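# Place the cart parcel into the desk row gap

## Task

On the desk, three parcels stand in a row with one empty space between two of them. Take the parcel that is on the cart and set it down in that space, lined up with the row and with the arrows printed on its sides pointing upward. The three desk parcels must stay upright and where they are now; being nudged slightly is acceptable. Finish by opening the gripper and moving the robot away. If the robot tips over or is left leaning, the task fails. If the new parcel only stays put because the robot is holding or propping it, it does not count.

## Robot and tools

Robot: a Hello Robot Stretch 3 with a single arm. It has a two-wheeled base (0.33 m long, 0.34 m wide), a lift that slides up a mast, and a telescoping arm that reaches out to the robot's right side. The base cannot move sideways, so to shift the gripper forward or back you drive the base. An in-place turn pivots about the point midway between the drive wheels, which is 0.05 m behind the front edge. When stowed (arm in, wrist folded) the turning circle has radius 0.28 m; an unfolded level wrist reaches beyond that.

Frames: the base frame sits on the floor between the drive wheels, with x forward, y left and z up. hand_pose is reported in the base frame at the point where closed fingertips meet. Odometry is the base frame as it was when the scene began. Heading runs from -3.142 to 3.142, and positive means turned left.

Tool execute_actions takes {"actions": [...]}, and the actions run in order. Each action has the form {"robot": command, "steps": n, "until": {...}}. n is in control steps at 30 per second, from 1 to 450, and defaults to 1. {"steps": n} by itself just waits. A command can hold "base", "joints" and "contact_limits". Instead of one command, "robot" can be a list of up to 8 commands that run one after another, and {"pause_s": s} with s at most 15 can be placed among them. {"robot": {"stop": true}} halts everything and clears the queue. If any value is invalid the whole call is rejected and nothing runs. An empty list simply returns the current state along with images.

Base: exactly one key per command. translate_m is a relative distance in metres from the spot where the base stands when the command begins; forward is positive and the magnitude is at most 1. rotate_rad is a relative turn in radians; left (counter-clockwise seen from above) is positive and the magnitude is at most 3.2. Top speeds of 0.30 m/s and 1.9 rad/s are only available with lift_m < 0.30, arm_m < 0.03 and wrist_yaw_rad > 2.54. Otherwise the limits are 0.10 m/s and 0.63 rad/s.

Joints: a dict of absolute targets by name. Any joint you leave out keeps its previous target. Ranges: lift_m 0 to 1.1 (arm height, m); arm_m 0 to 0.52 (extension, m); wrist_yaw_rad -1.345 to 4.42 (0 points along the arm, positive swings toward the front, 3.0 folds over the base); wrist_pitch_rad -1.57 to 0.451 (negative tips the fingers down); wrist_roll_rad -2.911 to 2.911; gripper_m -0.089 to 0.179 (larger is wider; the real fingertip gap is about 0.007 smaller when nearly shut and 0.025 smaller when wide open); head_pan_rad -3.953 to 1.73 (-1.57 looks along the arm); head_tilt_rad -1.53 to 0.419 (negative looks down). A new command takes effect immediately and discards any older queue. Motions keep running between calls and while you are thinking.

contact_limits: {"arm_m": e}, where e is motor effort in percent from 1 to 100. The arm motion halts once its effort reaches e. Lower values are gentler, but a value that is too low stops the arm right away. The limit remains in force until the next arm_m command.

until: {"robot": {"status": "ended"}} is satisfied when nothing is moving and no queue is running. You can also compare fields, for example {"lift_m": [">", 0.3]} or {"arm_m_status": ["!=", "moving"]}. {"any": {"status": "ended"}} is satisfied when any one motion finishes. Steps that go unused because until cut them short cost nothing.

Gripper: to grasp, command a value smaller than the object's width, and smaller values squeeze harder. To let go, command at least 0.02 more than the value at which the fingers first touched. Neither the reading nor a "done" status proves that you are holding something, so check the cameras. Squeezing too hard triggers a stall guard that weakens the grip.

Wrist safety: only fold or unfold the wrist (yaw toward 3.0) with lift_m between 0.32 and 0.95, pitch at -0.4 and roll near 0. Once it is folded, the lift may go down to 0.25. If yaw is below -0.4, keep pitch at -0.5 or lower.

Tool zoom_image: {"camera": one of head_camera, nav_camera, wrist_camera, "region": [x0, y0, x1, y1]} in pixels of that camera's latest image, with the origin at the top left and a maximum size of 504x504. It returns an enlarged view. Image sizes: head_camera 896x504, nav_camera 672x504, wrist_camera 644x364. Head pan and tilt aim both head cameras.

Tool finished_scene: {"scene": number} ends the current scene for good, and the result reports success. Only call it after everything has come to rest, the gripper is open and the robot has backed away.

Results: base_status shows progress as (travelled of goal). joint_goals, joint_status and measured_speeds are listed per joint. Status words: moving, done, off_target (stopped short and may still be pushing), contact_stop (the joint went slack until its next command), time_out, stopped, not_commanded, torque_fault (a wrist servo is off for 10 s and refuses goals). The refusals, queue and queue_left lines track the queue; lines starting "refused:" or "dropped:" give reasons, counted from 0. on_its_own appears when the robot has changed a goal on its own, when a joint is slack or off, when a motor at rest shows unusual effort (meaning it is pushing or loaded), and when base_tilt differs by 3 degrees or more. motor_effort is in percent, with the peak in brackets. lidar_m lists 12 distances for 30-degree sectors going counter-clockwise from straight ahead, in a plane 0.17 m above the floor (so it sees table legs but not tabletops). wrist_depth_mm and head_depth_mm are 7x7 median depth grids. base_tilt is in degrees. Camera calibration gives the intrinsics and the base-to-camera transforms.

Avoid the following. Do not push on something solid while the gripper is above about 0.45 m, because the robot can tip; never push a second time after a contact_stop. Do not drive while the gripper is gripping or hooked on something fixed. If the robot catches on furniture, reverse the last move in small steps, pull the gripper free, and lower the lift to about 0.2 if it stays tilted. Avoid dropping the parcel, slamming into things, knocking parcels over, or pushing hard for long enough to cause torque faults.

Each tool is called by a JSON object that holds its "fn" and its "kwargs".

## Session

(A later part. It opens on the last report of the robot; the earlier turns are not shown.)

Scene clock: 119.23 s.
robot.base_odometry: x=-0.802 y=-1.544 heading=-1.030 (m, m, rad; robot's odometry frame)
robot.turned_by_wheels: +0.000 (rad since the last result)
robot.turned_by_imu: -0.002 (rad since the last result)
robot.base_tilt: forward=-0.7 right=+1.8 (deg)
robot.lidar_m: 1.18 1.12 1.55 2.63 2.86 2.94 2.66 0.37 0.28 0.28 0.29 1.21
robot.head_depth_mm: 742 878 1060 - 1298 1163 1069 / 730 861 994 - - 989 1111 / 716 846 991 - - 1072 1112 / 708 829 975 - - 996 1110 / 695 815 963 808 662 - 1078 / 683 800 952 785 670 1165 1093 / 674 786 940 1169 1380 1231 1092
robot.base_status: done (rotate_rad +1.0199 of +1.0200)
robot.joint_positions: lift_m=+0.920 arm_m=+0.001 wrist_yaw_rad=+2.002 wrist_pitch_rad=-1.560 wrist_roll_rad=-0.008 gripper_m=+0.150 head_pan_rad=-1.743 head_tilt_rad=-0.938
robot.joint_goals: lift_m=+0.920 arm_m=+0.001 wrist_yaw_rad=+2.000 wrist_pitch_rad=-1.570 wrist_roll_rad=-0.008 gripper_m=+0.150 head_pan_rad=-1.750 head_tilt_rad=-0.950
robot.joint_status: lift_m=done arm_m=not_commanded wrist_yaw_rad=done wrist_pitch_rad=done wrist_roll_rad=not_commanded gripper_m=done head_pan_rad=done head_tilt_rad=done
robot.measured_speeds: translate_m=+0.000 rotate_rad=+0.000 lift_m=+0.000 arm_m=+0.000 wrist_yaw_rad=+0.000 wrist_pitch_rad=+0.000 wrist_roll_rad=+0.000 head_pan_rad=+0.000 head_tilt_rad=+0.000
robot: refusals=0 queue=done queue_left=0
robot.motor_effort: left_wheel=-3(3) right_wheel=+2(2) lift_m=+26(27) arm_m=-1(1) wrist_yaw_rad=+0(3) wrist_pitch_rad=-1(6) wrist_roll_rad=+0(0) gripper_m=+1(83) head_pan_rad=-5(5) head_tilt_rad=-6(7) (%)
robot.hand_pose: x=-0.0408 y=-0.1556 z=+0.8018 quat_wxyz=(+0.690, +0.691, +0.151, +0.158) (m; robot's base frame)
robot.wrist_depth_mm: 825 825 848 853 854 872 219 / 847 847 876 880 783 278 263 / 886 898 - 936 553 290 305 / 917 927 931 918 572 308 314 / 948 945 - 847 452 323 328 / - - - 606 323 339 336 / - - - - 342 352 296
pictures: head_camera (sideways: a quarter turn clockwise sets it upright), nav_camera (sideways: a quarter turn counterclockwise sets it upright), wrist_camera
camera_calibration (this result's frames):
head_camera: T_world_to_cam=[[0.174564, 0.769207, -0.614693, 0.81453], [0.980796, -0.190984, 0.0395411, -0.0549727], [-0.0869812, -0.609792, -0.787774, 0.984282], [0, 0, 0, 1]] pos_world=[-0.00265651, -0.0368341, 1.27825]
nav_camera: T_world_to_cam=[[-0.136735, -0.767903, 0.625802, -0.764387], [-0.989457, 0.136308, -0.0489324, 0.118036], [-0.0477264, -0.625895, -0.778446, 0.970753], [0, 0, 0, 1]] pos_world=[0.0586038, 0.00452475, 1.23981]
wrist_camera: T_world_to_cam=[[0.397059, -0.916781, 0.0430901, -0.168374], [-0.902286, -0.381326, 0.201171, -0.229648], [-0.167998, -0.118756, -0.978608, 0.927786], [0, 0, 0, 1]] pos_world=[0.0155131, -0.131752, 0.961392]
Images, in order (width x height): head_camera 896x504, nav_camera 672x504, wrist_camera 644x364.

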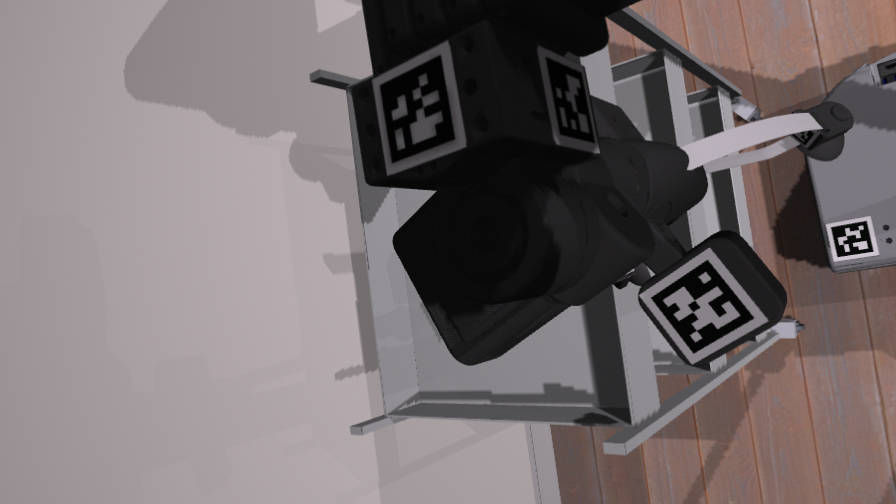

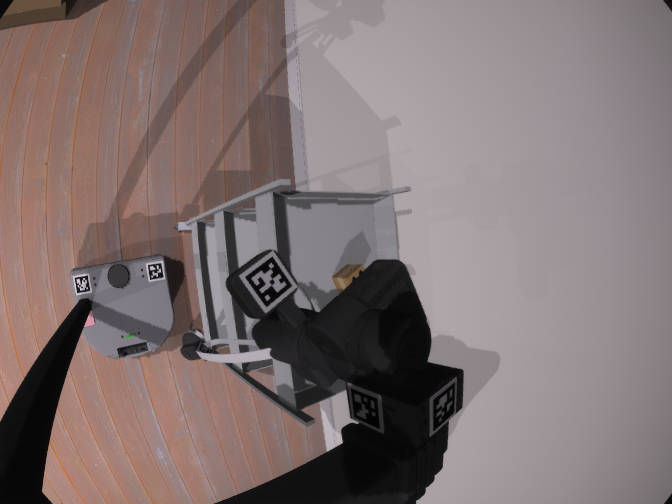

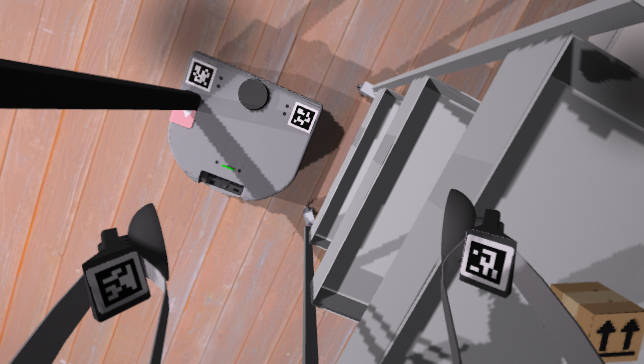

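{"fn": "execute_actions", "kwargs": {"actions": [{"robot": {"joints": {"arm_m": 0.34}, "base": {"translate_m": -0.03}}, "steps": 450, "until": {"robot": {"status": "ended"}}}]}}

Scene clock: 127.40 s.
robot.base_odometry: x=-0.818 y=-1.518 heading=-1.030 (m, m, rad; robot's odometry frame)
robot.turned_by_wheels: +0.000 (rad since the last result)
robot.turned_by_imu: -0.001 (rad since the last result)
robot.base_tilt: forward=-0.8 right=+1.9 (deg)
robot.lidar_m: 1.19 1.15 1.59 2.64 2.87 2.92 2.62 0.36 0.28 0.27 0.29 1.21
robot.head_depth_mm: 740 861 - - 679 1189 1074 / 729 - - 758 681 973 1115 / 690 863 988 780 682 1020 1116 / - 818 981 734 671 890 1120 / 662 - 1006 788 674 874 1071 / 679 810 969 783 678 860 1091 / 674 784 931 1130 1345 1208 1096
robot.base_status: done (translate_m -0.0300 of -0.0300)
robot.joint_positions: lift_m=+0.920 arm_m=+0.340 wrist_yaw_rad=+2.001 wrist_pitch_rad=-1.561 wrist_roll_rad=-0.008 gripper_m=+0.150 head_pan_rad=-1.743 head_tilt_rad=-0.938
robot.joint_goals: lift_m=+0.920 arm_m=+0.340 wrist_yaw_rad=+2.000 wrist_pitch_rad=-1.570 wrist_roll_rad=-0.008 gripper_m=+0.150 head_pan_rad=-1.750 head_tilt_rad=-0.950
robot.joint_status: lift_m=done arm_m=done wrist_yaw_rad=done wrist_pitch_rad=done wrist_roll_rad=not_commanded gripper_m=done head_pan_rad=done head_tilt_rad=done
robot.measured_speeds: translate_m=+0.000 rotate_rad=+0.000 lift_m=+0.000 arm_m=+0.000 wrist_yaw_rad=+0.000 wrist_pitch_rad=+0.000 wrist_roll_rad=+0.000 head_pan_rad=+0.000 head_tilt_rad=+0.000
robot: refusals=0 queue=done queue_left=0
robot.motor_effort: left_wheel=-3(8) right_wheel=+2(3) lift_m=+26(26) arm_m=+3(3) wrist_yaw_rad=+0(1) wrist_pitch_rad=-1(1) wrist_roll_rad=+0(0) gripper_m=+1(1) head_pan_rad=-3(5) head_tilt_rad=-6(6) (%)
robot.hand_pose: x=-0.0409 y=-0.4939 z=+0.8018 quat_wxyz=(+0.690, +0.691, +0.151, +0.157) (m; robot's base frame)
robot.wrist_depth_mm: 229 263 266 269 274 260 442 / 247 272 276 278 283 276 431 / 271 281 285 289 294 474 396 / 287 291 296 249 303 488 375 / 300 299 308 311 305 440 347 / 310 - 318 323 419 446 326 / 288 319 331 336 552 410 294
pictures: head_camera (sideways: a quarter turn clockwise sets it upright), nav_camera (sideways: a quarter turn counterclockwise sets it upright), wrist_camera
camera_calibration (this result's frames):
head_camera: T_world_to_cam=[[0.174799, 0.769398, -0.614387, 0.81413], [0.980746, -0.191247, 0.0395332, -0.0549621], [-0.0870827, -0.609468, -0.788013, 0.984593], [0, 0, 0, 1]] pos_world=[-0.00266423, -0.0368229, 1.27824]
nav_camera: T_world_to_cam=[[-0.13697, -0.768108, 0.625499, -0.76399], [-0.98942, 0.136577, -0.0489461, 0.118054], [-0.0478325, -0.625585, -0.778688, 0.971069], [0, 0, 0, 1]] pos_world=[0.0586091, 0.00453525, 1.23981]
wrist_camera: T_world_to_cam=[[0.396083, -0.917202, 0.0431045, -0.478682], [-0.902585, -0.380288, 0.201793, -0.358779], [-0.168693, -0.118832, -0.978479, 0.887433], [0, 0, 0, 1]] pos_world=[0.0154731, -0.470032, 0.961368]
Images, in order (width x height): head_camera 896x504, nav_camera 672x504, wrist_camera 644x364.

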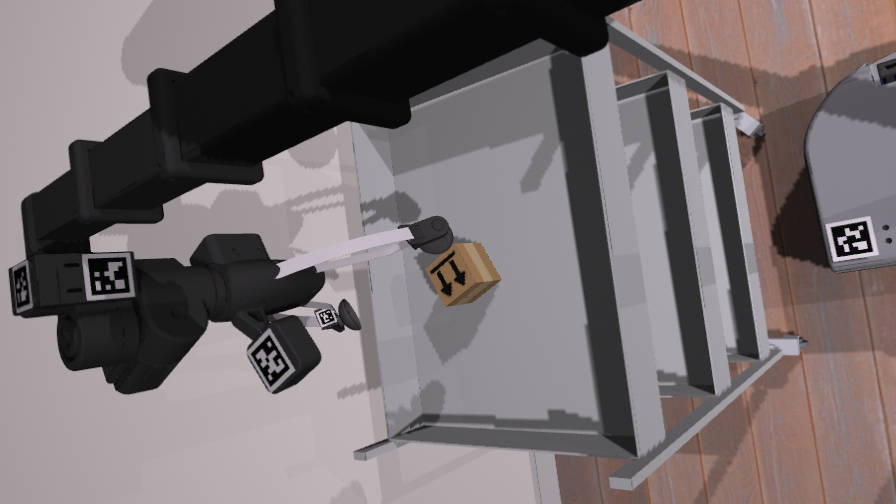

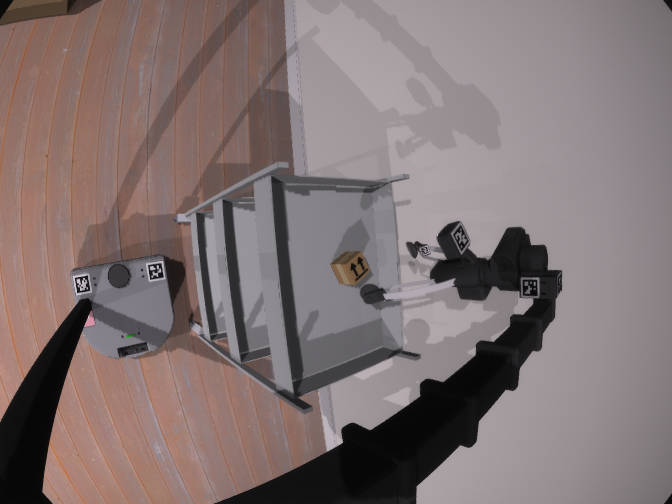

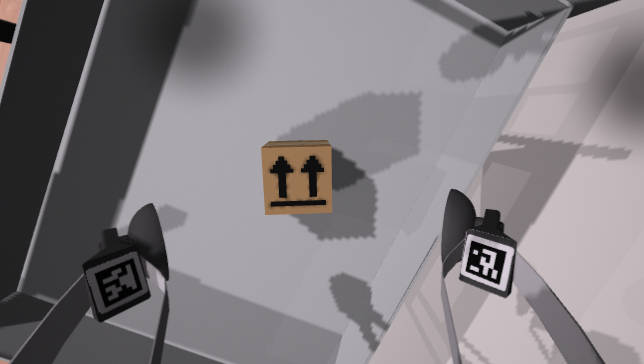

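{"fn": "execute_actions", "kwargs": {"actions": [{"robot": {"joints": {"arm_m": 0.33, "lift_m": 0.82}, "base": {"translate_m": 0.01}}, "steps": 450, "until": {"robot": {"status": "ended"}}}]}}

Scene clock: 152.37 s.
robot.base_odometry: x=-0.812 y=-1.527 heading=-1.030 (m, m, rad; robot's odometry frame)
robot.turned_by_wheels: +0.000 (rad since the last result)
robot.turned_by_imu: -0.001 (rad since the last result)
robot.base_tilt: forward=-0.7 right=+1.9 (deg)
robot.lidar_m: 1.19 1.13 1.58 2.63 2.86 2.93 2.63 0.37 0.28 0.27 0.29 1.20
robot.head_depth_mm: 739 879 1078 1330 - - 1056 / 728 863 990 - 668 1070 1110 / 718 825 1018 765 684 1022 1118 / 707 787 951 737 672 890 1117 / 694 786 976 769 676 875 1076 / 684 798 958 773 677 853 1090 / 673 783 933 1153 1357 1211 1091
robot.base_status: done (translate_m +0.0100 of +0.0100)
robot.joint_positions: lift_m=+0.820 arm_m=+0.330 wrist_yaw_rad=+2.001 wrist_pitch_rad=-1.561 wrist_roll_rad=-0.008 gripper_m=+0.150 head_pan_rad=-1.743 head_tilt_rad=-0.938
robot.joint_goals: lift_m=+0.820 arm_m=+0.330 wrist_yaw_rad=+2.000 wrist_pitch_rad=-1.570 wrist_roll_rad=-0.008 gripper_m=+0.150 head_pan_rad=-1.750 head_tilt_rad=-0.950
robot.joint_status: lift_m=done arm_m=done wrist_yaw_rad=done wrist_pitch_rad=done wrist_roll_rad=not_commanded gripper_m=done head_pan_rad=done head_tilt_rad=done
robot.measured_speeds: translate_m=+0.000 rotate_rad=+0.000 lift_m=+0.000 arm_m=+0.000 wrist_yaw_rad=+0.000 wrist_pitch_rad=+0.000 wrist_roll_rad=+0.000 head_pan_rad=+0.000 head_tilt_rad=+0.000
robot: refusals=0 queue=done queue_left=0
robot.motor_effort: left_wheel=-3(6) right_wheel=+2(6) lift_m=+12(27) arm_m=-4(3) wrist_yaw_rad=-1(0) wrist_pitch_rad=-1(1) wrist_roll_rad=+0(0) gripper_m=+1(1) head_pan_rad=-5(4) head_tilt_rad=-6(6) (%)
robot.hand_pose: x=-0.0410 y=-0.4845 z=+0.7027 quat_wxyz=(+0.690, +0.691, +0.151, +0.157) (m; robot's base frame)
robot.wrist_depth_mm: 174 176 178 180 182 185 186 / 179 181 184 187 190 192 180 / 186 188 191 193 196 198 165 / 192 195 197 179 202 203 157 / 200 202 204 151 211 182 165 / 207 - 211 157 220 182 320 / 216 219 223 226 227 176 303
pictures: head_camera (sideways: a quarter turn clockwise sets it upright), nav_camera (sideways: a quarter turn counterclockwise sets it upright), wrist_camera
camera_calibration (this result's frames):
head_camera: T_world_to_cam=[[0.1748, 0.769398, -0.614387, 0.81413], [0.980745, -0.191248, 0.0395332, -0.0549621], [-0.0870836, -0.609468, -0.788013, 0.984593], [0, 0, 0, 1]] pos_world=[-0.00266429, -0.0368229, 1.27824]
nav_camera: T_world_to_cam=[[-0.136972, -0.768108, 0.625499, -0.76399], [-0.989419, 0.136578, -0.0489461, 0.118054], [-0.0478335, -0.625585, -0.778688, 0.971069], [0, 0, 0, 1]] pos_world=[0.0586091, 0.00453517, 1.23981]
wrist_camera: T_world_to_cam=[[0.396094, -0.917197, 0.0431109, -0.465808], [-0.902533, -0.380264, 0.202072, -0.335457], [-0.168947, -0.118949, -0.978421, 0.791404], [0, 0, 0, 1]] pos_world=[0.015448, -0.460663, 0.862194]
Images, in order (width x height): head_camera 896x504, nav_camera 672x504, wrist_camera 644x364.

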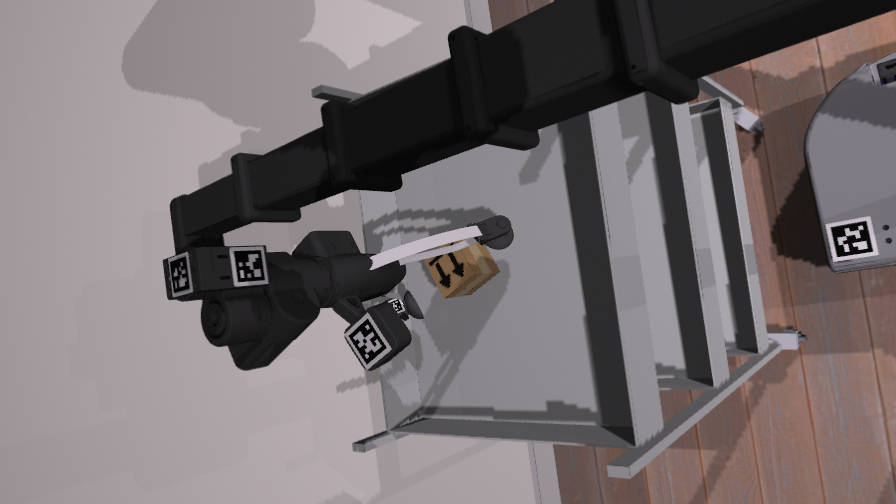

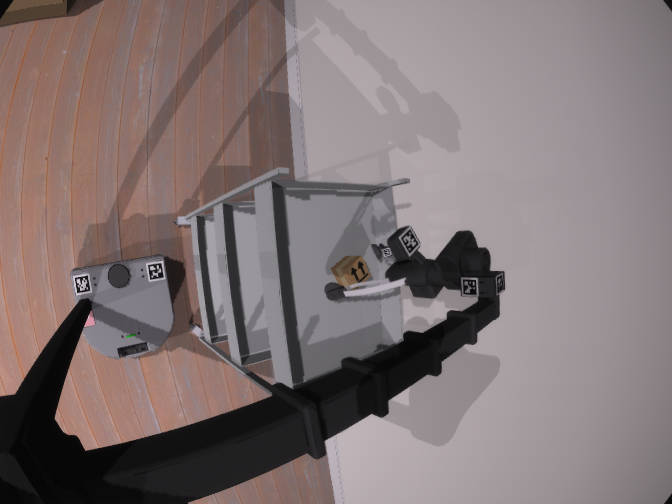

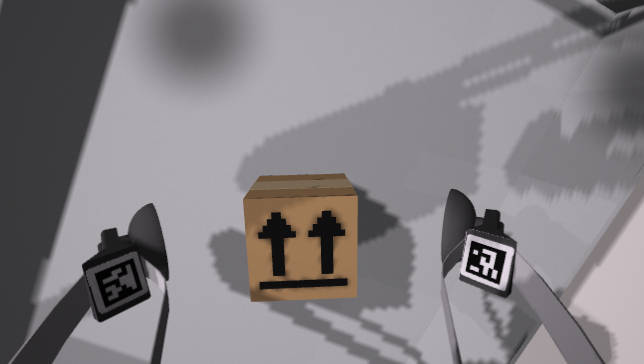

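{"fn": "execute_actions", "kwargs": {"actions": [{"robot": [{"joints": {"lift_m": 0.808}}, {"joints": {"gripper_m": 0.02}}], "steps": 450, "until": {"robot": {"status": "ended"}}}]}}

Scene clock: 160.73 s.
robot.base_odometry: x=-0.812 y=-1.527 heading=-1.030 (m, m, rad; robot's odometry frame)
robot.turned_by_wheels: +0.000 (rad since the last result)
robot.turned_by_imu: -0.001 (rad since the last result)
robot.base_tilt: forward=-0.8 right=+1.8 (deg)
robot.lidar_m: 1.18 1.13 1.58 2.64 2.87 2.93 2.63 0.37 0.28 0.27 0.29 1.20
robot.head_depth_mm: 740 878 1071 1325 - - 1061 / 728 864 992 - 668 1074 1109 / 717 823 - 765 682 1020 1117 / 706 791 962 747 672 887 1118 / 695 792 1005 770 675 876 1081 / 683 798 957 775 676 853 1089 / 673 785 936 1156 1358 1209 1091
robot.base_status: done (translate_m +0.0100 of +0.0100)
robot.joint_positions: lift_m=+0.808 arm_m=+0.330 wrist_yaw_rad=+2.001 wrist_pitch_rad=-1.561 wrist_roll_rad=-0.008 gripper_m=+0.021 head_pan_rad=-1.743 head_tilt_rad=-0.938
robot.joint_goals: lift_m=+0.808 arm_m=+0.330 wrist_yaw_rad=+2.000 wrist_pitch_rad=-1.570 wrist_roll_rad=-0.008 gripper_m=+0.020 head_pan_rad=-1.750 head_tilt_rad=-0.950
robot.joint_status: lift_m=done arm_m=done wrist_yaw_rad=done wrist_pitch_rad=done wrist_roll_rad=not_commanded gripper_m=done head_pan_rad=done head_tilt_rad=done
robot.measured_speeds: translate_m=+0.000 rotate_rad=+0.000 lift_m=+0.000 arm_m=+0.000 wrist_yaw_rad=+0.000 wrist_pitch_rad=+0.000 wrist_roll_rad=+0.000 head_pan_rad=+0.000 head_tilt_rad=+0.000
robot: refusals=0 queue=done queue_left=0
robot.motor_effort: left_wheel=-2(3) right_wheel=+1(2) lift_m=+12(12) arm_m=-4(4) wrist_yaw_rad=+0(0) wrist_pitch_rad=-1(1) wrist_roll_rad=+0(0) gripper_m=-13(87) head_pan_rad=-5(3) head_tilt_rad=-7(7) (%)
robot.hand_pose: x=-0.0410 y=-0.4845 z=+0.6907 quat_wxyz=(+0.690, +0.691, +0.151, +0.157) (m; robot's base frame)
robot.wrist_depth_mm: 163 165 167 169 172 174 175 / 169 170 173 176 178 180 178 / 175 176 179 182 184 186 166 / 181 183 185 179 191 193 154 / 188 190 135 135 199 195 147 / 194 196 200 141 208 178 153 / 203 206 209 212 214 160 309
pictures: head_camera (sideways: a quarter turn clockwise sets it upright), nav_camera (sideways: a quarter turn counterclockwise sets it upright), wrist_camera
camera_calibration (this result's frames):
head_camera: T_world_to_cam=[[0.1748, 0.769398, -0.614387, 0.81413], [0.980745, -0.191248, 0.0395332, -0.0549621], [-0.0870837, -0.609468, -0.788013, 0.984593], [0, 0, 0, 1]] pos_world=[-0.0026643, -0.0368229, 1.27824]
nav_camera: T_world_to_cam=[[-0.136972, -0.768108, 0.625499, -0.76399], [-0.989419, 0.136578, -0.0489461, 0.118054], [-0.0478336, -0.625585, -0.778688, 0.971069], [0, 0, 0, 1]] pos_world=[0.0586091, 0.00453516, 1.23981]
wrist_camera: T_world_to_cam=[[0.396094, -0.917197, 0.0431109, -0.465285], [-0.902533, -0.380263, 0.202073, -0.33303], [-0.168947, -0.118949, -0.978421, 0.779665], [0, 0, 0, 1]] pos_world=[0.015448, -0.460657, 0.850196]
Images, in order (width x height): head_camera 896x504, nav_camera 672x504, wrist_camera 644x364.

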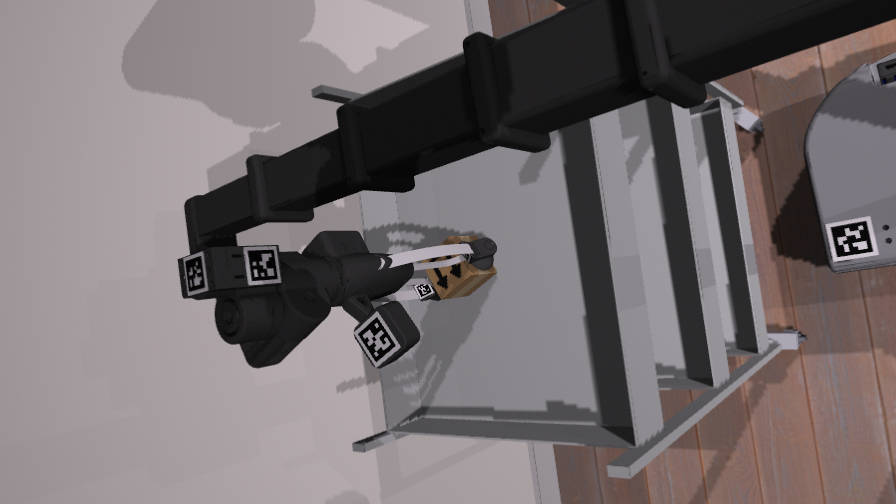

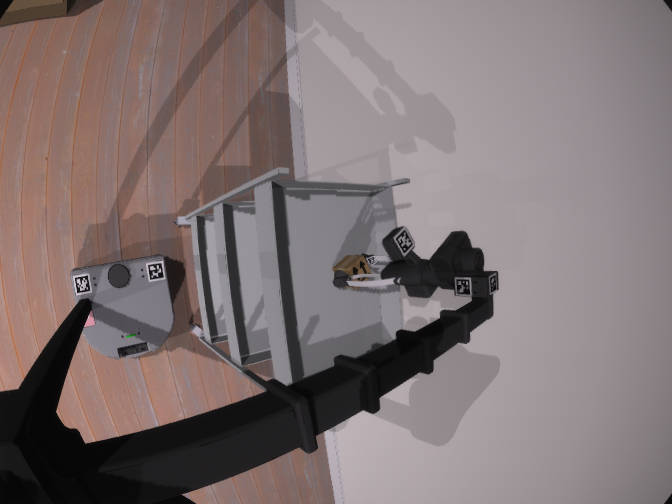

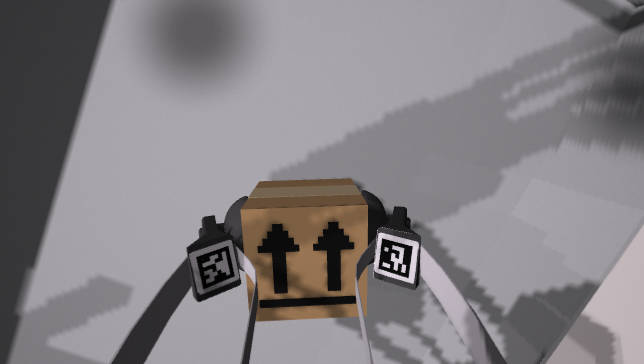

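{"fn": "execute_actions", "kwargs": {"actions": [{"robot": [{"joints": {"lift_m": 0.97}}, {"joints": {"wrist_pitch_rad": 0.0, "arm_m": 0.0}}], "steps": 450, "until": {"robot": {"status": "ended"}}}]}}

Scene clock: 174.63 s.
robot.base_odometry: x=-0.812 y=-1.527 heading=-1.030 (m, m, rad; robot's odometry frame)
robot.turned_by_wheels: +0.000 (rad since the last result)
robot.turned_by_imu: -0.002 (rad since the last result)
robot.base_tilt: forward=-0.7 right=+1.8 (deg)
robot.lidar_m: 1.19 1.13 1.58 2.64 2.87 2.93 2.63 0.37 0.28 0.27 0.29 1.20
robot.head_depth_mm: 741 856 - - 679 1186 1074 / 729 831 - - 683 1002 1107 / 719 837 - - 644 1023 1119 / 705 831 947 - - 888 1121 / 695 815 950 - - 1019 1082 / 684 799 955 773 707 - 1090 / 674 784 934 1152 1356 - 1057
robot.base_status: done (translate_m +0.0100 of +0.0100)
robot.joint_positions: lift_m=+0.970 arm_m=+0.002 wrist_yaw_rad=+2.001 wrist_pitch_rad=-0.029 wrist_roll_rad=-0.008 gripper_m=+0.021 head_pan_rad=-1.743 head_tilt_rad=-0.938
robot.joint_goals: lift_m=+0.970 arm_m=+0.000 wrist_yaw_rad=+2.000 wrist_pitch_rad=+0.000 wrist_roll_rad=-0.008 gripper_m=+0.020 head_pan_rad=-1.750 head_tilt_rad=-0.950
robot.joint_status: lift_m=done arm_m=done wrist_yaw_rad=done wrist_pitch_rad=done wrist_roll_rad=not_commanded gripper_m=done head_pan_rad=done head_tilt_rad=done
robot.measured_speeds: translate_m=+0.000 rotate_rad=+0.000 lift_m=+0.000 arm_m=+0.000 wrist_yaw_rad=+0.000 wrist_pitch_rad=+0.000 wrist_roll_rad=+0.000 head_pan_rad=+0.000 head_tilt_rad=+0.000
robot: refusals=0 queue=done queue_left=0
robot.motor_effort: left_wheel=-3(2) right_wheel=+1(1) lift_m=+26(27) arm_m=-4(4) wrist_yaw_rad=-1(0) wrist_pitch_rad=+9(10) wrist_roll_rad=+0(0) gripper_m=-12(13) head_pan_rad=-4(4) head_tilt_rad=-6(6) (%)
robot.hand_pose: x=+0.2108 y=-0.0402 z=+1.0766 quat_wxyz=(+0.392, +0.598, -0.371, +0.592) (m; robot's base frame)
robot.wrist_depth_mm: - - - - - - - / - - - - - - - / - - - - - - - / - - - 180 - - - / - - 135 135 - - - / - - - 141 - - - / - - - - - - -
pictures: head_camera (sideways: a quarter turn clockwise sets it upright), nav_camera (sideways: a quarter turn counterclockwise sets it upright), wrist_camera
camera_calibration (this result's frames):
head_camera: T_world_to_cam=[[0.174801, 0.769402, -0.614382, 0.814123], [0.980745, -0.191248, 0.0395331, -0.0549619], [-0.0870826, -0.609463, -0.788018, 0.984599], [0, 0, 0, 1]] pos_world=[-0.00266426, -0.0368227, 1.27824]
nav_camera: T_world_to_cam=[[-0.136972, -0.768112, 0.625493, -0.763984], [-0.989419, 0.136578, -0.0489463, 0.118054], [-0.0478325, -0.62558, -0.778693, 0.971074], [0, 0, 0, 1]] pos_world=[0.0586092, 0.00453559, 1.23981]
wrist_camera: T_world_to_cam=[[0.377394, -0.925835, -0.0200872, -0.102509], [-0.230595, -0.0729444, -0.970312, 1.11815], [0.896883, 0.370822, -0.241022, 0.253801], [0, 0, 0, 1]] pos_world=[0.0688964, -0.107459, 1.14407]
Images, in order (width x height): head_camera 896x504, nav_camera 672x504, wrist_camera 644x364.

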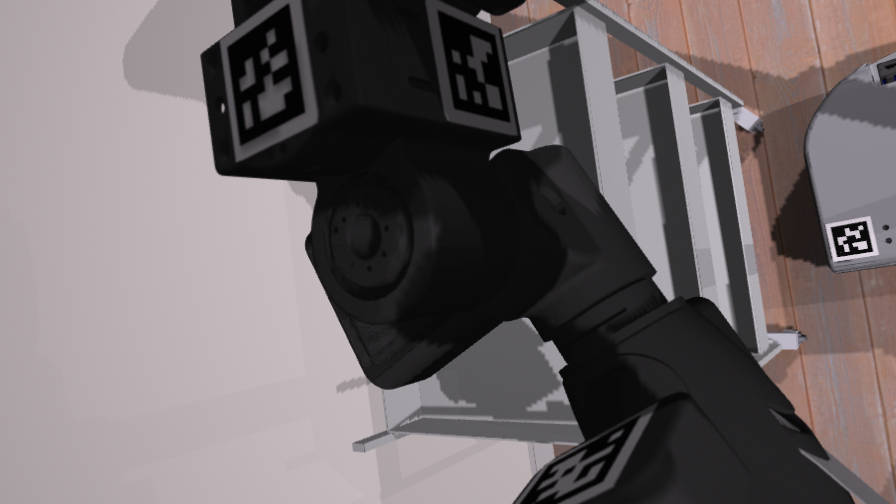

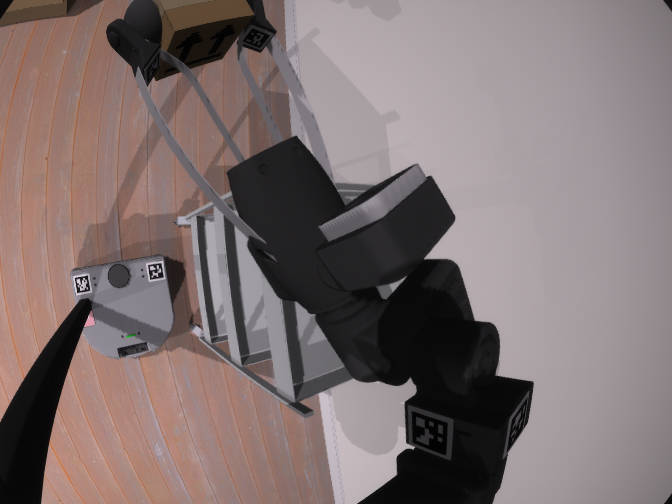

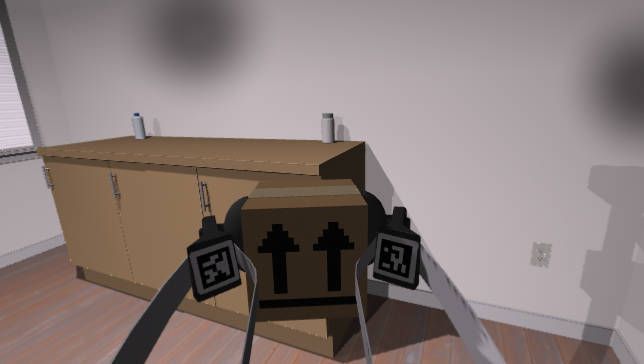

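{"fn": "execute_actions", "kwargs": {"actions": [{"robot": [{"base": {"rotate_rad": -0.2}, "joints": {"head_pan_rad": -1.57, "head_tilt_rad": -0.5}}, {"base": {"translate_m": -1.0}}, {"base": {"translate_m": -1.0}}], "steps": 450, "until": {"robot": {"status": "ended"}}}, {"steps": 450, "until": {"robot": {"status": "ended"}}}]}}

Scene clock: 219.47 s.
robot.base_odometry: x=-1.481 y=+0.358 heading=-1.230 (m, m, rad; robot's odometry frame)
robot.turned_by_wheels: -0.200 (rad since the last result)
robot.turned_by_imu: -0.211 (rad since the last result)
robot.base_tilt: forward=-0.8 right=+1.9 (deg)
robot.lidar_m: 1.79 3.03 2.65 2.44 1.17 1.17 1.12 0.71 1.25 1.13 1.14 1.41
robot.head_depth_mm: 997 1083 1206 1348 1477 - - / 976 1069 1166 1306 1468 - - / 961 1045 1147 1277 1418 - - / 939 1021 1120 1241 1387 - 1253 / 925 1007 1103 1216 1354 1475 1276 / 907 986 1077 1183 1313 1464 1315 / 890 964 1045 1160 1297 1440 1350
robot.base_status: done (translate_m -1.0000 of -1.0000)
robot.joint_positions: lift_m=+0.970 arm_m=+0.002 wrist_yaw_rad=+2.001 wrist_pitch_rad=-0.029 wrist_roll_rad=-0.008 gripper_m=+0.021 head_pan_rad=-1.577 head_tilt_rad=-0.508
robot.joint_goals: lift_m=+0.970 arm_m=+0.000 wrist_yaw_rad=+2.000 wrist_pitch_rad=+0.000 wrist_roll_rad=-0.008 gripper_m=+0.020 head_pan_rad=-1.570 head_tilt_rad=-0.500
robot.joint_status: lift_m=done arm_m=done wrist_yaw_rad=done wrist_pitch_rad=done wrist_roll_rad=not_commanded gripper_m=done head_pan_rad=done head_tilt_rad=done
robot.measured_speeds: translate_m=+0.000 rotate_rad=+0.000 lift_m=+0.000 arm_m=+0.000 wrist_yaw_rad=+0.000 wrist_pitch_rad=+0.000 wrist_roll_rad=+0.000 head_pan_rad=+0.000 head_tilt_rad=+0.000
robot: refusals=0 queue=done queue_left=0
robot.motor_effort: left_wheel=+3(7) right_wheel=-3(6) lift_m=+26(26) arm_m=-4(4) wrist_yaw_rad=+0(1) wrist_pitch_rad=+9(9) wrist_roll_rad=+0(0) gripper_m=-13(13) head_pan_rad=+4(26) head_tilt_rad=+4(33) (%)
robot.hand_pose: x=+0.2108 y=-0.0402 z=+1.0767 quat_wxyz=(+0.392, +0.598, -0.371, +0.592) (m; robot's base frame)
robot.wrist_depth_mm: - - - - - - - / - - - - - - - / - - - - - - - / - - - 180 - - - / - - 135 135 - - - / - - - 140 - - - / - - - - - - -
pictures: head_camera (sideways: a quarter turn clockwise sets it upright), nav_camera (sideways: a quarter turn counterclockwise sets it upright), wrist_camera
camera_calibration (this result's frames):
head_camera: T_world_to_cam=[[0.0431744, 0.459029, -0.887372, 1.17075], [0.998982, -0.00820374, 0.044361, -0.0613825], [0.0130832, -0.888383, -0.458916, 0.555888], [0, 0, 0, 1]] pos_world=[0.00350052, -0.0440721, 1.29672]
nav_camera: T_world_to_cam=[[-0.00605386, -0.447574, 0.894226, -1.11507], [-0.998496, -0.0460199, -0.0297934, 0.0931967], [0.054487, -0.893062, -0.446623, 0.538481], [0, 0, 0, 1]] pos_world=[0.0569659, -0.0138936, 1.2404]
wrist_camera: T_world_to_cam=[[0.3774, -0.925832, -0.0200991, -0.10249], [-0.230348, -0.0728313, -0.970379, 1.11825], [0.896944, 0.37085, -0.24075, 0.253503], [0, 0, 0, 1]] pos_world=[0.0688873, -0.107457, 1.14409]
Images, in order (width x height): head_camera 896x504, nav_camera 672x504, wrist_camera 644x364.

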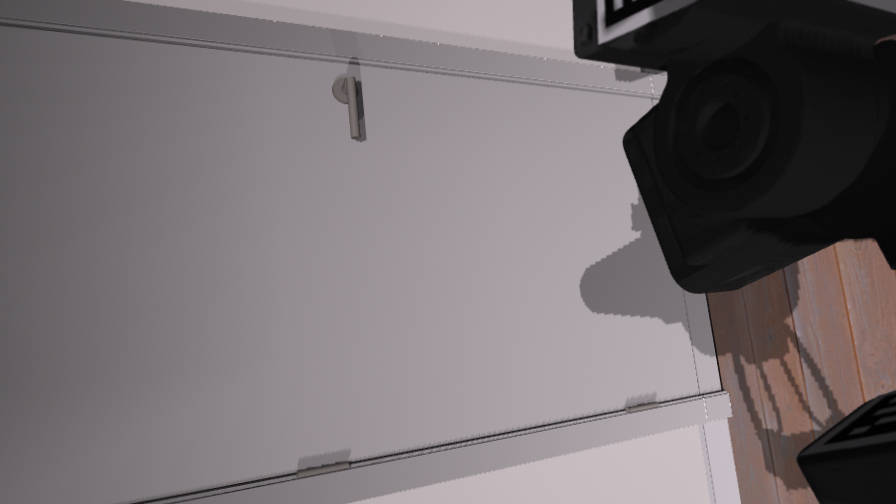

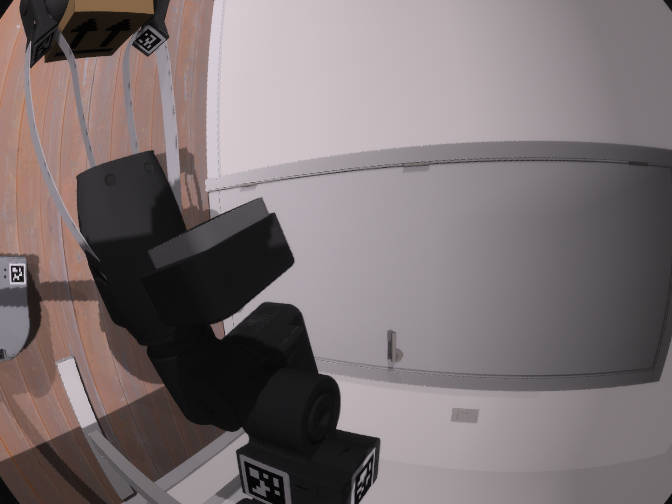

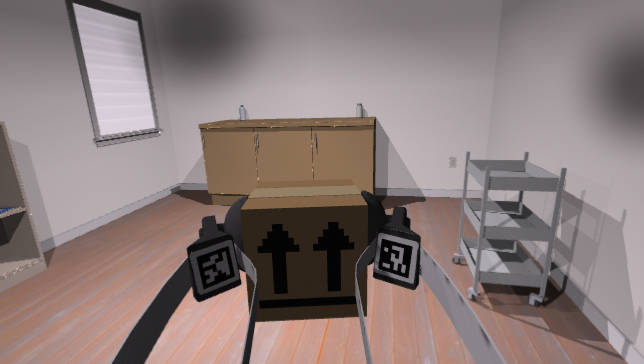

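{"fn": "execute_actions", "kwargs": {"actions": [{"robot": {"base": {"rotate_rad": -1.37}}, "steps": 450, "until": {"robot": {"status": "ended"}}}]}}

Scene clock: 225.93 s.
robot.base_odometry: x=-1.481 y=+0.358 heading=-2.600 (m, m, rad; robot's odometry frame)
robot.turned_by_wheels: -1.370 (rad since the last result)
robot.turned_by_imu: -1.345 (rad since the last result)
robot.base_tilt: forward=-0.7 right=+1.8 (deg)
robot.lidar_m: 1.13 1.20 1.69 3.00 3.15 2.45 2.59 1.17 1.15 1.12 0.71 1.17
robot.head_depth_mm: 908 987 1054 747 578 - - / 910 992 1063 756 536 - - / 911 994 1073 758 540 - - / 912 995 1078 764 542 - 1252 / 919 999 1082 771 545 450 1213 / 919 1002 1087 778 547 451 1246 / 922 1005 1103 786 551 453 1364
robot.base_status: done (rotate_rad -1.3698 of -1.3700)
robot.joint_positions: lift_m=+0.970 arm_m=+0.002 wrist_yaw_rad=+2.001 wrist_pitch_rad=-0.029 wrist_roll_rad=-0.008 gripper_m=+0.021 head_pan_rad=-1.577 head_tilt_rad=-0.507
robot.joint_goals: lift_m=+0.970 arm_m=+0.000 wrist_yaw_rad=+2.000 wrist_pitch_rad=+0.000 wrist_roll_rad=-0.008 gripper_m=+0.020 head_pan_rad=-1.570 head_tilt_rad=-0.500
robot.joint_status: lift_m=done arm_m=done wrist_yaw_rad=done wrist_pitch_rad=done wrist_roll_rad=not_commanded gripper_m=done head_pan_rad=done head_tilt_rad=done
robot.measured_speeds: translate_m=+0.000 rotate_rad=+0.000 lift_m=+0.000 arm_m=+0.000 wrist_yaw_rad=+0.000 wrist_pitch_rad=+0.000 wrist_roll_rad=+0.000 head_pan_rad=+0.000 head_tilt_rad=+0.000
robot: refusals=0 queue=done queue_left=0
robot.motor_effort: left_wheel=+4(7) right_wheel=-4(7) lift_m=+26(26) arm_m=-4(4) wrist_yaw_rad=+0(2) wrist_pitch_rad=+9(9) wrist_roll_rad=+0(0) gripper_m=-12(12) head_pan_rad=+4(5) head_tilt_rad=+4(3) (%)
robot.hand_pose: x=+0.2108 y=-0.0402 z=+1.0767 quat_wxyz=(+0.392, +0.598, -0.371, +0.592) (m; robot's base frame)
robot.wrist_depth_mm: - - - - 919 830 756 / - - - - 954 850 781 / - - - - - 871 809 / - - - 180 - 926 837 / - - 135 135 - 947 856 / - - - 141 - - 882 / - - - - - - 937
pictures: head_camera (sideways: a quarter turn clockwise sets it upright), nav_camera (sideways: a quarter turn counterclockwise sets it upright), wrist_camera
camera_calibration (this result's frames):
head_camera: T_world_to_cam=[[0.0430862, 0.458893, -0.887446, 1.17085], [0.998983, -0.00800649, 0.0443613, -0.0613829], [0.0132518, -0.888455, -0.458772, 0.5557], [0, 0, 0, 1]] pos_world=[0.0035089, -0.0440734, 1.29673]
nav_camera: T_world_to_cam=[[-0.00596781, -0.447431, 0.894299, -1.11517], [-0.998487, -0.0462147, -0.029785, 0.0931856], [0.0546564, -0.893124, -0.446478, 0.538291], [0, 0, 0, 1]] pos_world=[0.0569685, -0.0138938, 1.24041]
wrist_camera: T_world_to_cam=[[0.377402, -0.925831, -0.020102, -0.102488], [-0.230259, -0.0727921, -0.970403, 1.11828], [0.896966, 0.370861, -0.240653, 0.253398], [0, 0, 0, 1]] pos_world=[0.0688839, -0.10746, 1.1441]
Images, in order (width x height): head_camera 896x504, nav_camera 672x504, wrist_camera 644x364.

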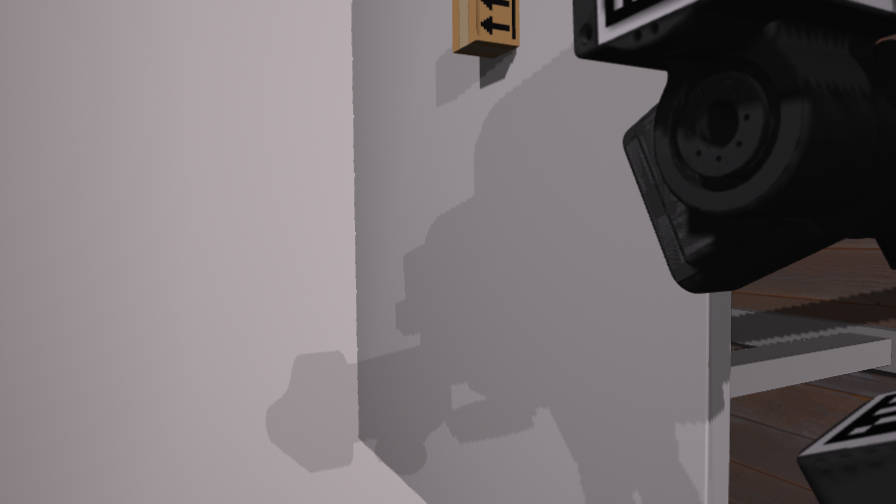

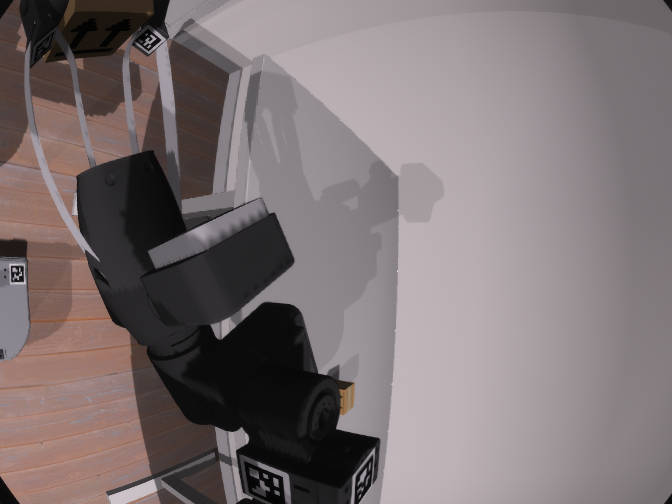

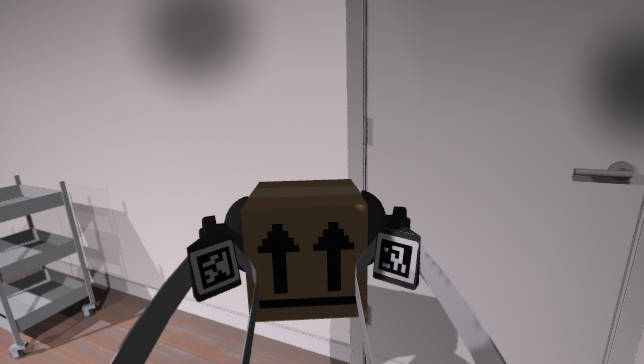

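{"fn": "execute_actions", "kwargs": {"actions": [{"robot": {"base": {"translate_m": -0.4}}, "steps": 450, "until": {"robot": {"status": "ended"}}}]}}

Scene clock: 241.33 s.
robot.base_odometry: x=-1.138 y=+0.564 heading=-2.600 (m, m, rad; robot's odometry frame)
robot.turned_by_wheels: +0.000 (rad since the last result)
robot.turned_by_imu: -0.003 (rad since the last result)
robot.base_tilt: forward=-0.8 right=+1.9 (deg)
robot.lidar_m: 1.53 1.62 1.97 3.01 3.03 2.08 2.20 1.53 0.86 1.11 0.91 1.58
robot.head_depth_mm: 898 980 1054 750 579 - - / 898 982 1060 755 536 - - / 901 984 1067 760 539 - - / 903 982 1066 766 542 - 1251 / 909 989 1070 771 543 434 1273 / 911 994 1072 780 548 436 1316 / 908 992 1075 785 551 439 1360
robot.base_status: done (translate_m -0.4000 of -0.4000)
robot.joint_positions: lift_m=+0.970 arm_m=+0.002 wrist_yaw_rad=+2.001 wrist_pitch_rad=-0.029 wrist_roll_rad=-0.008 gripper_m=+0.021 head_pan_rad=-1.577 head_tilt_rad=-0.507
robot.joint_goals: lift_m=+0.970 arm_m=+0.000 wrist_yaw_rad=+2.000 wrist_pitch_rad=+0.000 wrist_roll_rad=-0.008 gripper_m=+0.020 head_pan_rad=-1.570 head_tilt_rad=-0.500
robot.joint_status: lift_m=done arm_m=done wrist_yaw_rad=done wrist_pitch_rad=done wrist_roll_rad=not_commanded gripper_m=done head_pan_rad=done head_tilt_rad=done
robot.measured_speeds: translate_m=+0.000 rotate_rad=+0.000 lift_m=+0.000 arm_m=+0.000 wrist_yaw_rad=+0.000 wrist_pitch_rad=+0.000 wrist_roll_rad=+0.000 head_pan_rad=+0.000 head_tilt_rad=+0.000
robot: refusals=0 queue=done queue_left=0
robot.motor_effort: left_wheel=+3(4) right_wheel=-3(6) lift_m=+26(26) arm_m=-4(4) wrist_yaw_rad=-1(0) wrist_pitch_rad=+9(9) wrist_roll_rad=+0(0) gripper_m=-12(13) head_pan_rad=+4(5) head_tilt_rad=+4(4) (%)
robot.hand_pose: x=+0.2108 y=-0.0402 z=+1.0767 quat_wxyz=(+0.392, +0.598, -0.371, +0.592) (m; robot's base frame)
robot.wrist_depth_mm: - - - - - - - / - - - - - - - / - - - - - - - / - - - 180 - - - / - - 135 135 - - - / - - - 141 - - - / - - - - - - -
pictures: head_camera (sideways: a quarter turn clockwise sets it upright), nav_camera (sideways: a quarter turn counterclockwise sets it upright), wrist_camera
camera_calibration (this result's frames):
head_camera: T_world_to_cam=[[0.0430862, 0.458893, -0.887446, 1.17085], [0.998983, -0.00800649, 0.0443613, -0.0613829], [0.0132518, -0.888455, -0.458772, 0.5557], [0, 0, 0, 1]] pos_world=[0.0035089, -0.0440734, 1.29673]
nav_camera: T_world_to_cam=[[-0.00596781, -0.447431, 0.894299, -1.11517], [-0.998487, -0.0462147, -0.029785, 0.0931856], [0.0546564, -0.893124, -0.446478, 0.538291], [0, 0, 0, 1]] pos_world=[0.0569685, -0.0138938, 1.24041]
wrist_camera: T_world_to_cam=[[0.377402, -0.925831, -0.020102, -0.102488], [-0.230259, -0.072792, -0.970403, 1.11828], [0.896966, 0.37086, -0.240653, 0.253398], [0, 0, 0, 1]] pos_world=[0.068884, -0.10746, 1.1441]
Images, in order (width x height): head_camera 896x504, nav_camera 672x504, wrist_camera 644x364.

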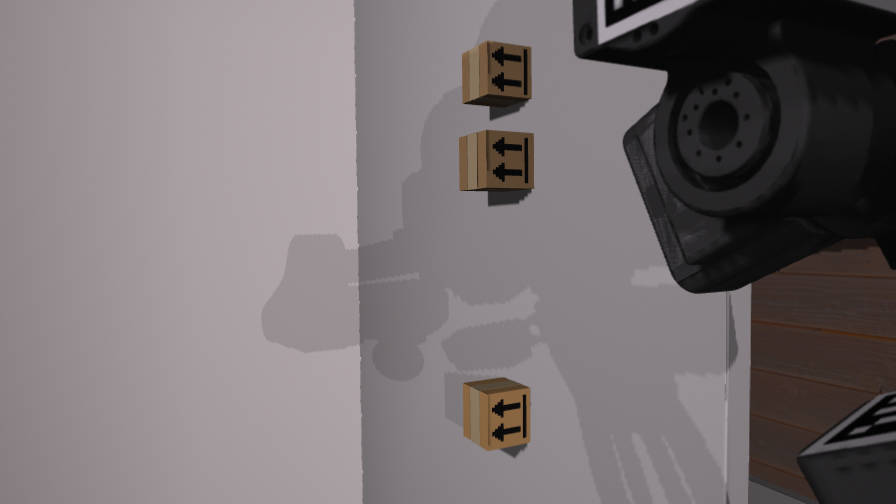

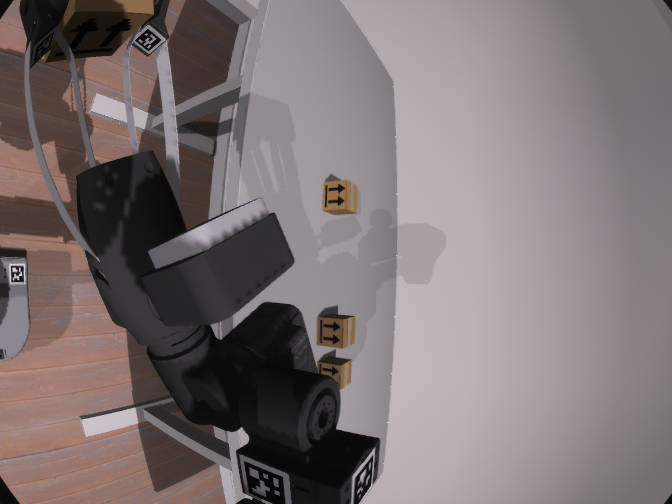

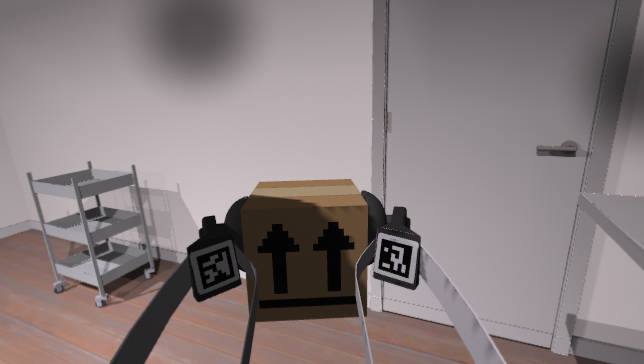

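{"fn": "execute_actions", "kwargs": {"actions": [{"robot": {"joints": {"wrist_yaw_rad": 0.0}}, "steps": 450, "until": {"robot": {"status": "ended"}}}]}}

Scene clock: 252.27 s.
robot.base_odometry: x=-1.138 y=+0.564 heading=-2.600 (m, m, rad; robot's odometry frame)
robot.turned_by_wheels: +0.000 (rad since the last result)
robot.turned_by_imu: -0.001 (rad since the last result)
robot.base_tilt: forward=-0.8 right=+1.8 (deg)
robot.lidar_m: 1.53 1.62 1.97 3.02 3.03 2.08 2.20 1.53 0.86 1.11 0.91 1.58
robot.head_depth_mm: 900 980 1055 746 580 - - / 904 983 1063 756 559 - - / 900 980 1064 761 - - - / 905 986 1065 770 522 433 1270 / 907 986 1068 772 545 435 1272 / 911 992 1070 776 548 437 1276 / 912 994 1076 785 551 438 1279
robot.base_status: done (translate_m -0.4000 of -0.4000)
robot.joint_positions: lift_m=+0.970 arm_m=+0.002 wrist_yaw_rad=+0.002 wrist_pitch_rad=-0.029 wrist_roll_rad=-0.008 gripper_m=+0.021 head_pan_rad=-1.577 head_tilt_rad=-0.507
robot.joint_goals: lift_m=+0.970 arm_m=+0.000 wrist_yaw_rad=+0.000 wrist_pitch_rad=+0.000 wrist_roll_rad=-0.008 gripper_m=+0.020 head_pan_rad=-1.570 head_tilt_rad=-0.500
robot.joint_status: lift_m=done arm_m=done wrist_yaw_rad=done wrist_pitch_rad=done wrist_roll_rad=not_commanded gripper_m=done head_pan_rad=done head_tilt_rad=done
robot.measured_speeds: translate_m=+0.000 rotate_rad=+0.000 lift_m=+0.000 arm_m=+0.000 wrist_yaw_rad=+0.000 wrist_pitch_rad=+0.000 wrist_roll_rad=+0.000 head_pan_rad=+0.000 head_tilt_rad=+0.000
robot: refusals=0 queue=done queue_left=0
robot.motor_effort: left_wheel=+3(3) right_wheel=-3(3) lift_m=+26(26) arm_m=-4(4) wrist_yaw_rad=+0(3) wrist_pitch_rad=+9(9) wrist_roll_rad=+0(0) gripper_m=-13(12) head_pan_rad=+4(4) head_tilt_rad=+4(4) (%)
robot.hand_pose: x=-0.0209 y=-0.4021 z=+1.0767 quat_wxyz=(+0.710, +0.011, -0.704, -0.010) (m; robot's base frame)
robot.wrist_depth_mm: 751 763 774 771 770 785 778 / 796 793 803 800 805 806 820 / 828 808 833 830 832 834 841 / 809 772 752 180 698 677 652 / 479 399 134 134 348 432 421 / 342 337 298 140 305 316 312 / 266 265 259 245 253 249 246
pictures: head_camera (sideways: a quarter turn clockwise sets it upright), nav_camera (sideways: a quarter turn counterclockwise sets it upright), wrist_camera
camera_calibration (this result's frames):
head_camera: T_world_to_cam=[[0.0430862, 0.458893, -0.887446, 1.17085], [0.998983, -0.00800649, 0.0443613, -0.0613829], [0.0132518, -0.888455, -0.458772, 0.5557], [0, 0, 0, 1]] pos_world=[0.0035089, -0.0440734, 1.29673]
nav_camera: T_world_to_cam=[[-0.00596781, -0.447431, 0.894299, -1.11517], [-0.998487, -0.0462147, -0.029785, 0.0931856], [0.0546564, -0.893124, -0.446478, 0.538291], [0, 0, 0, 1]] pos_world=[0.0569685, -0.0138938, 1.24041]
wrist_camera: T_world_to_cam=[[-0.998962, 0.0408859, -0.0201005, 0.00988913], [0.0293365, 0.239702, -0.970403, 1.16967], [-0.0348576, -0.969985, -0.240653, 0.0367825], [0, 0, 0, 1]] pos_world=[-0.0231531, -0.245099, 1.1441]
Images, in order (width x height): head_camera 896x504, nav_camera 672x504, wrist_camera 644x364.

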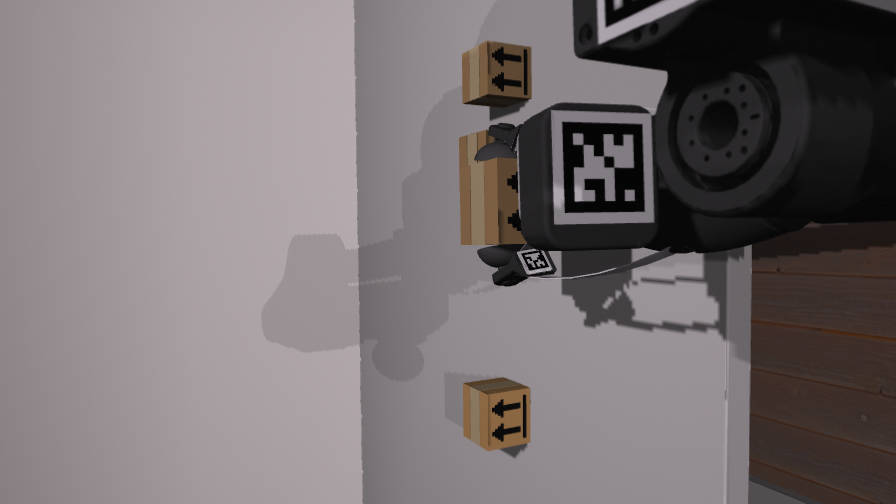

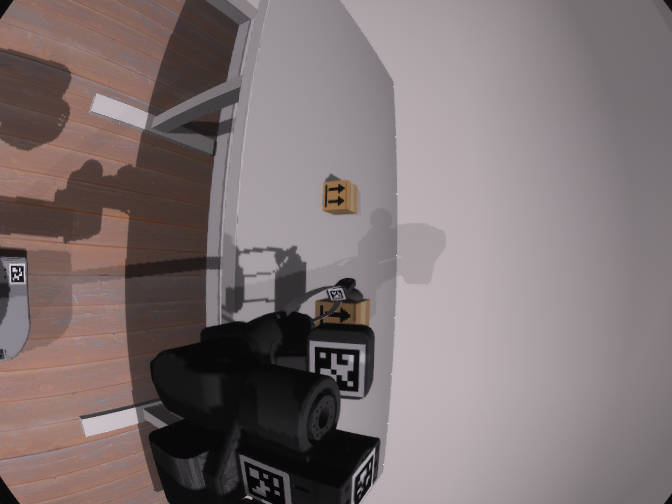

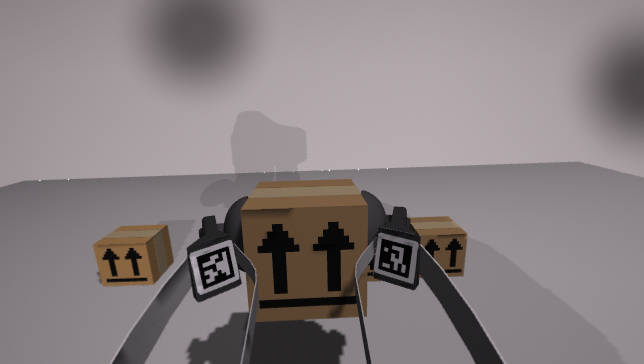

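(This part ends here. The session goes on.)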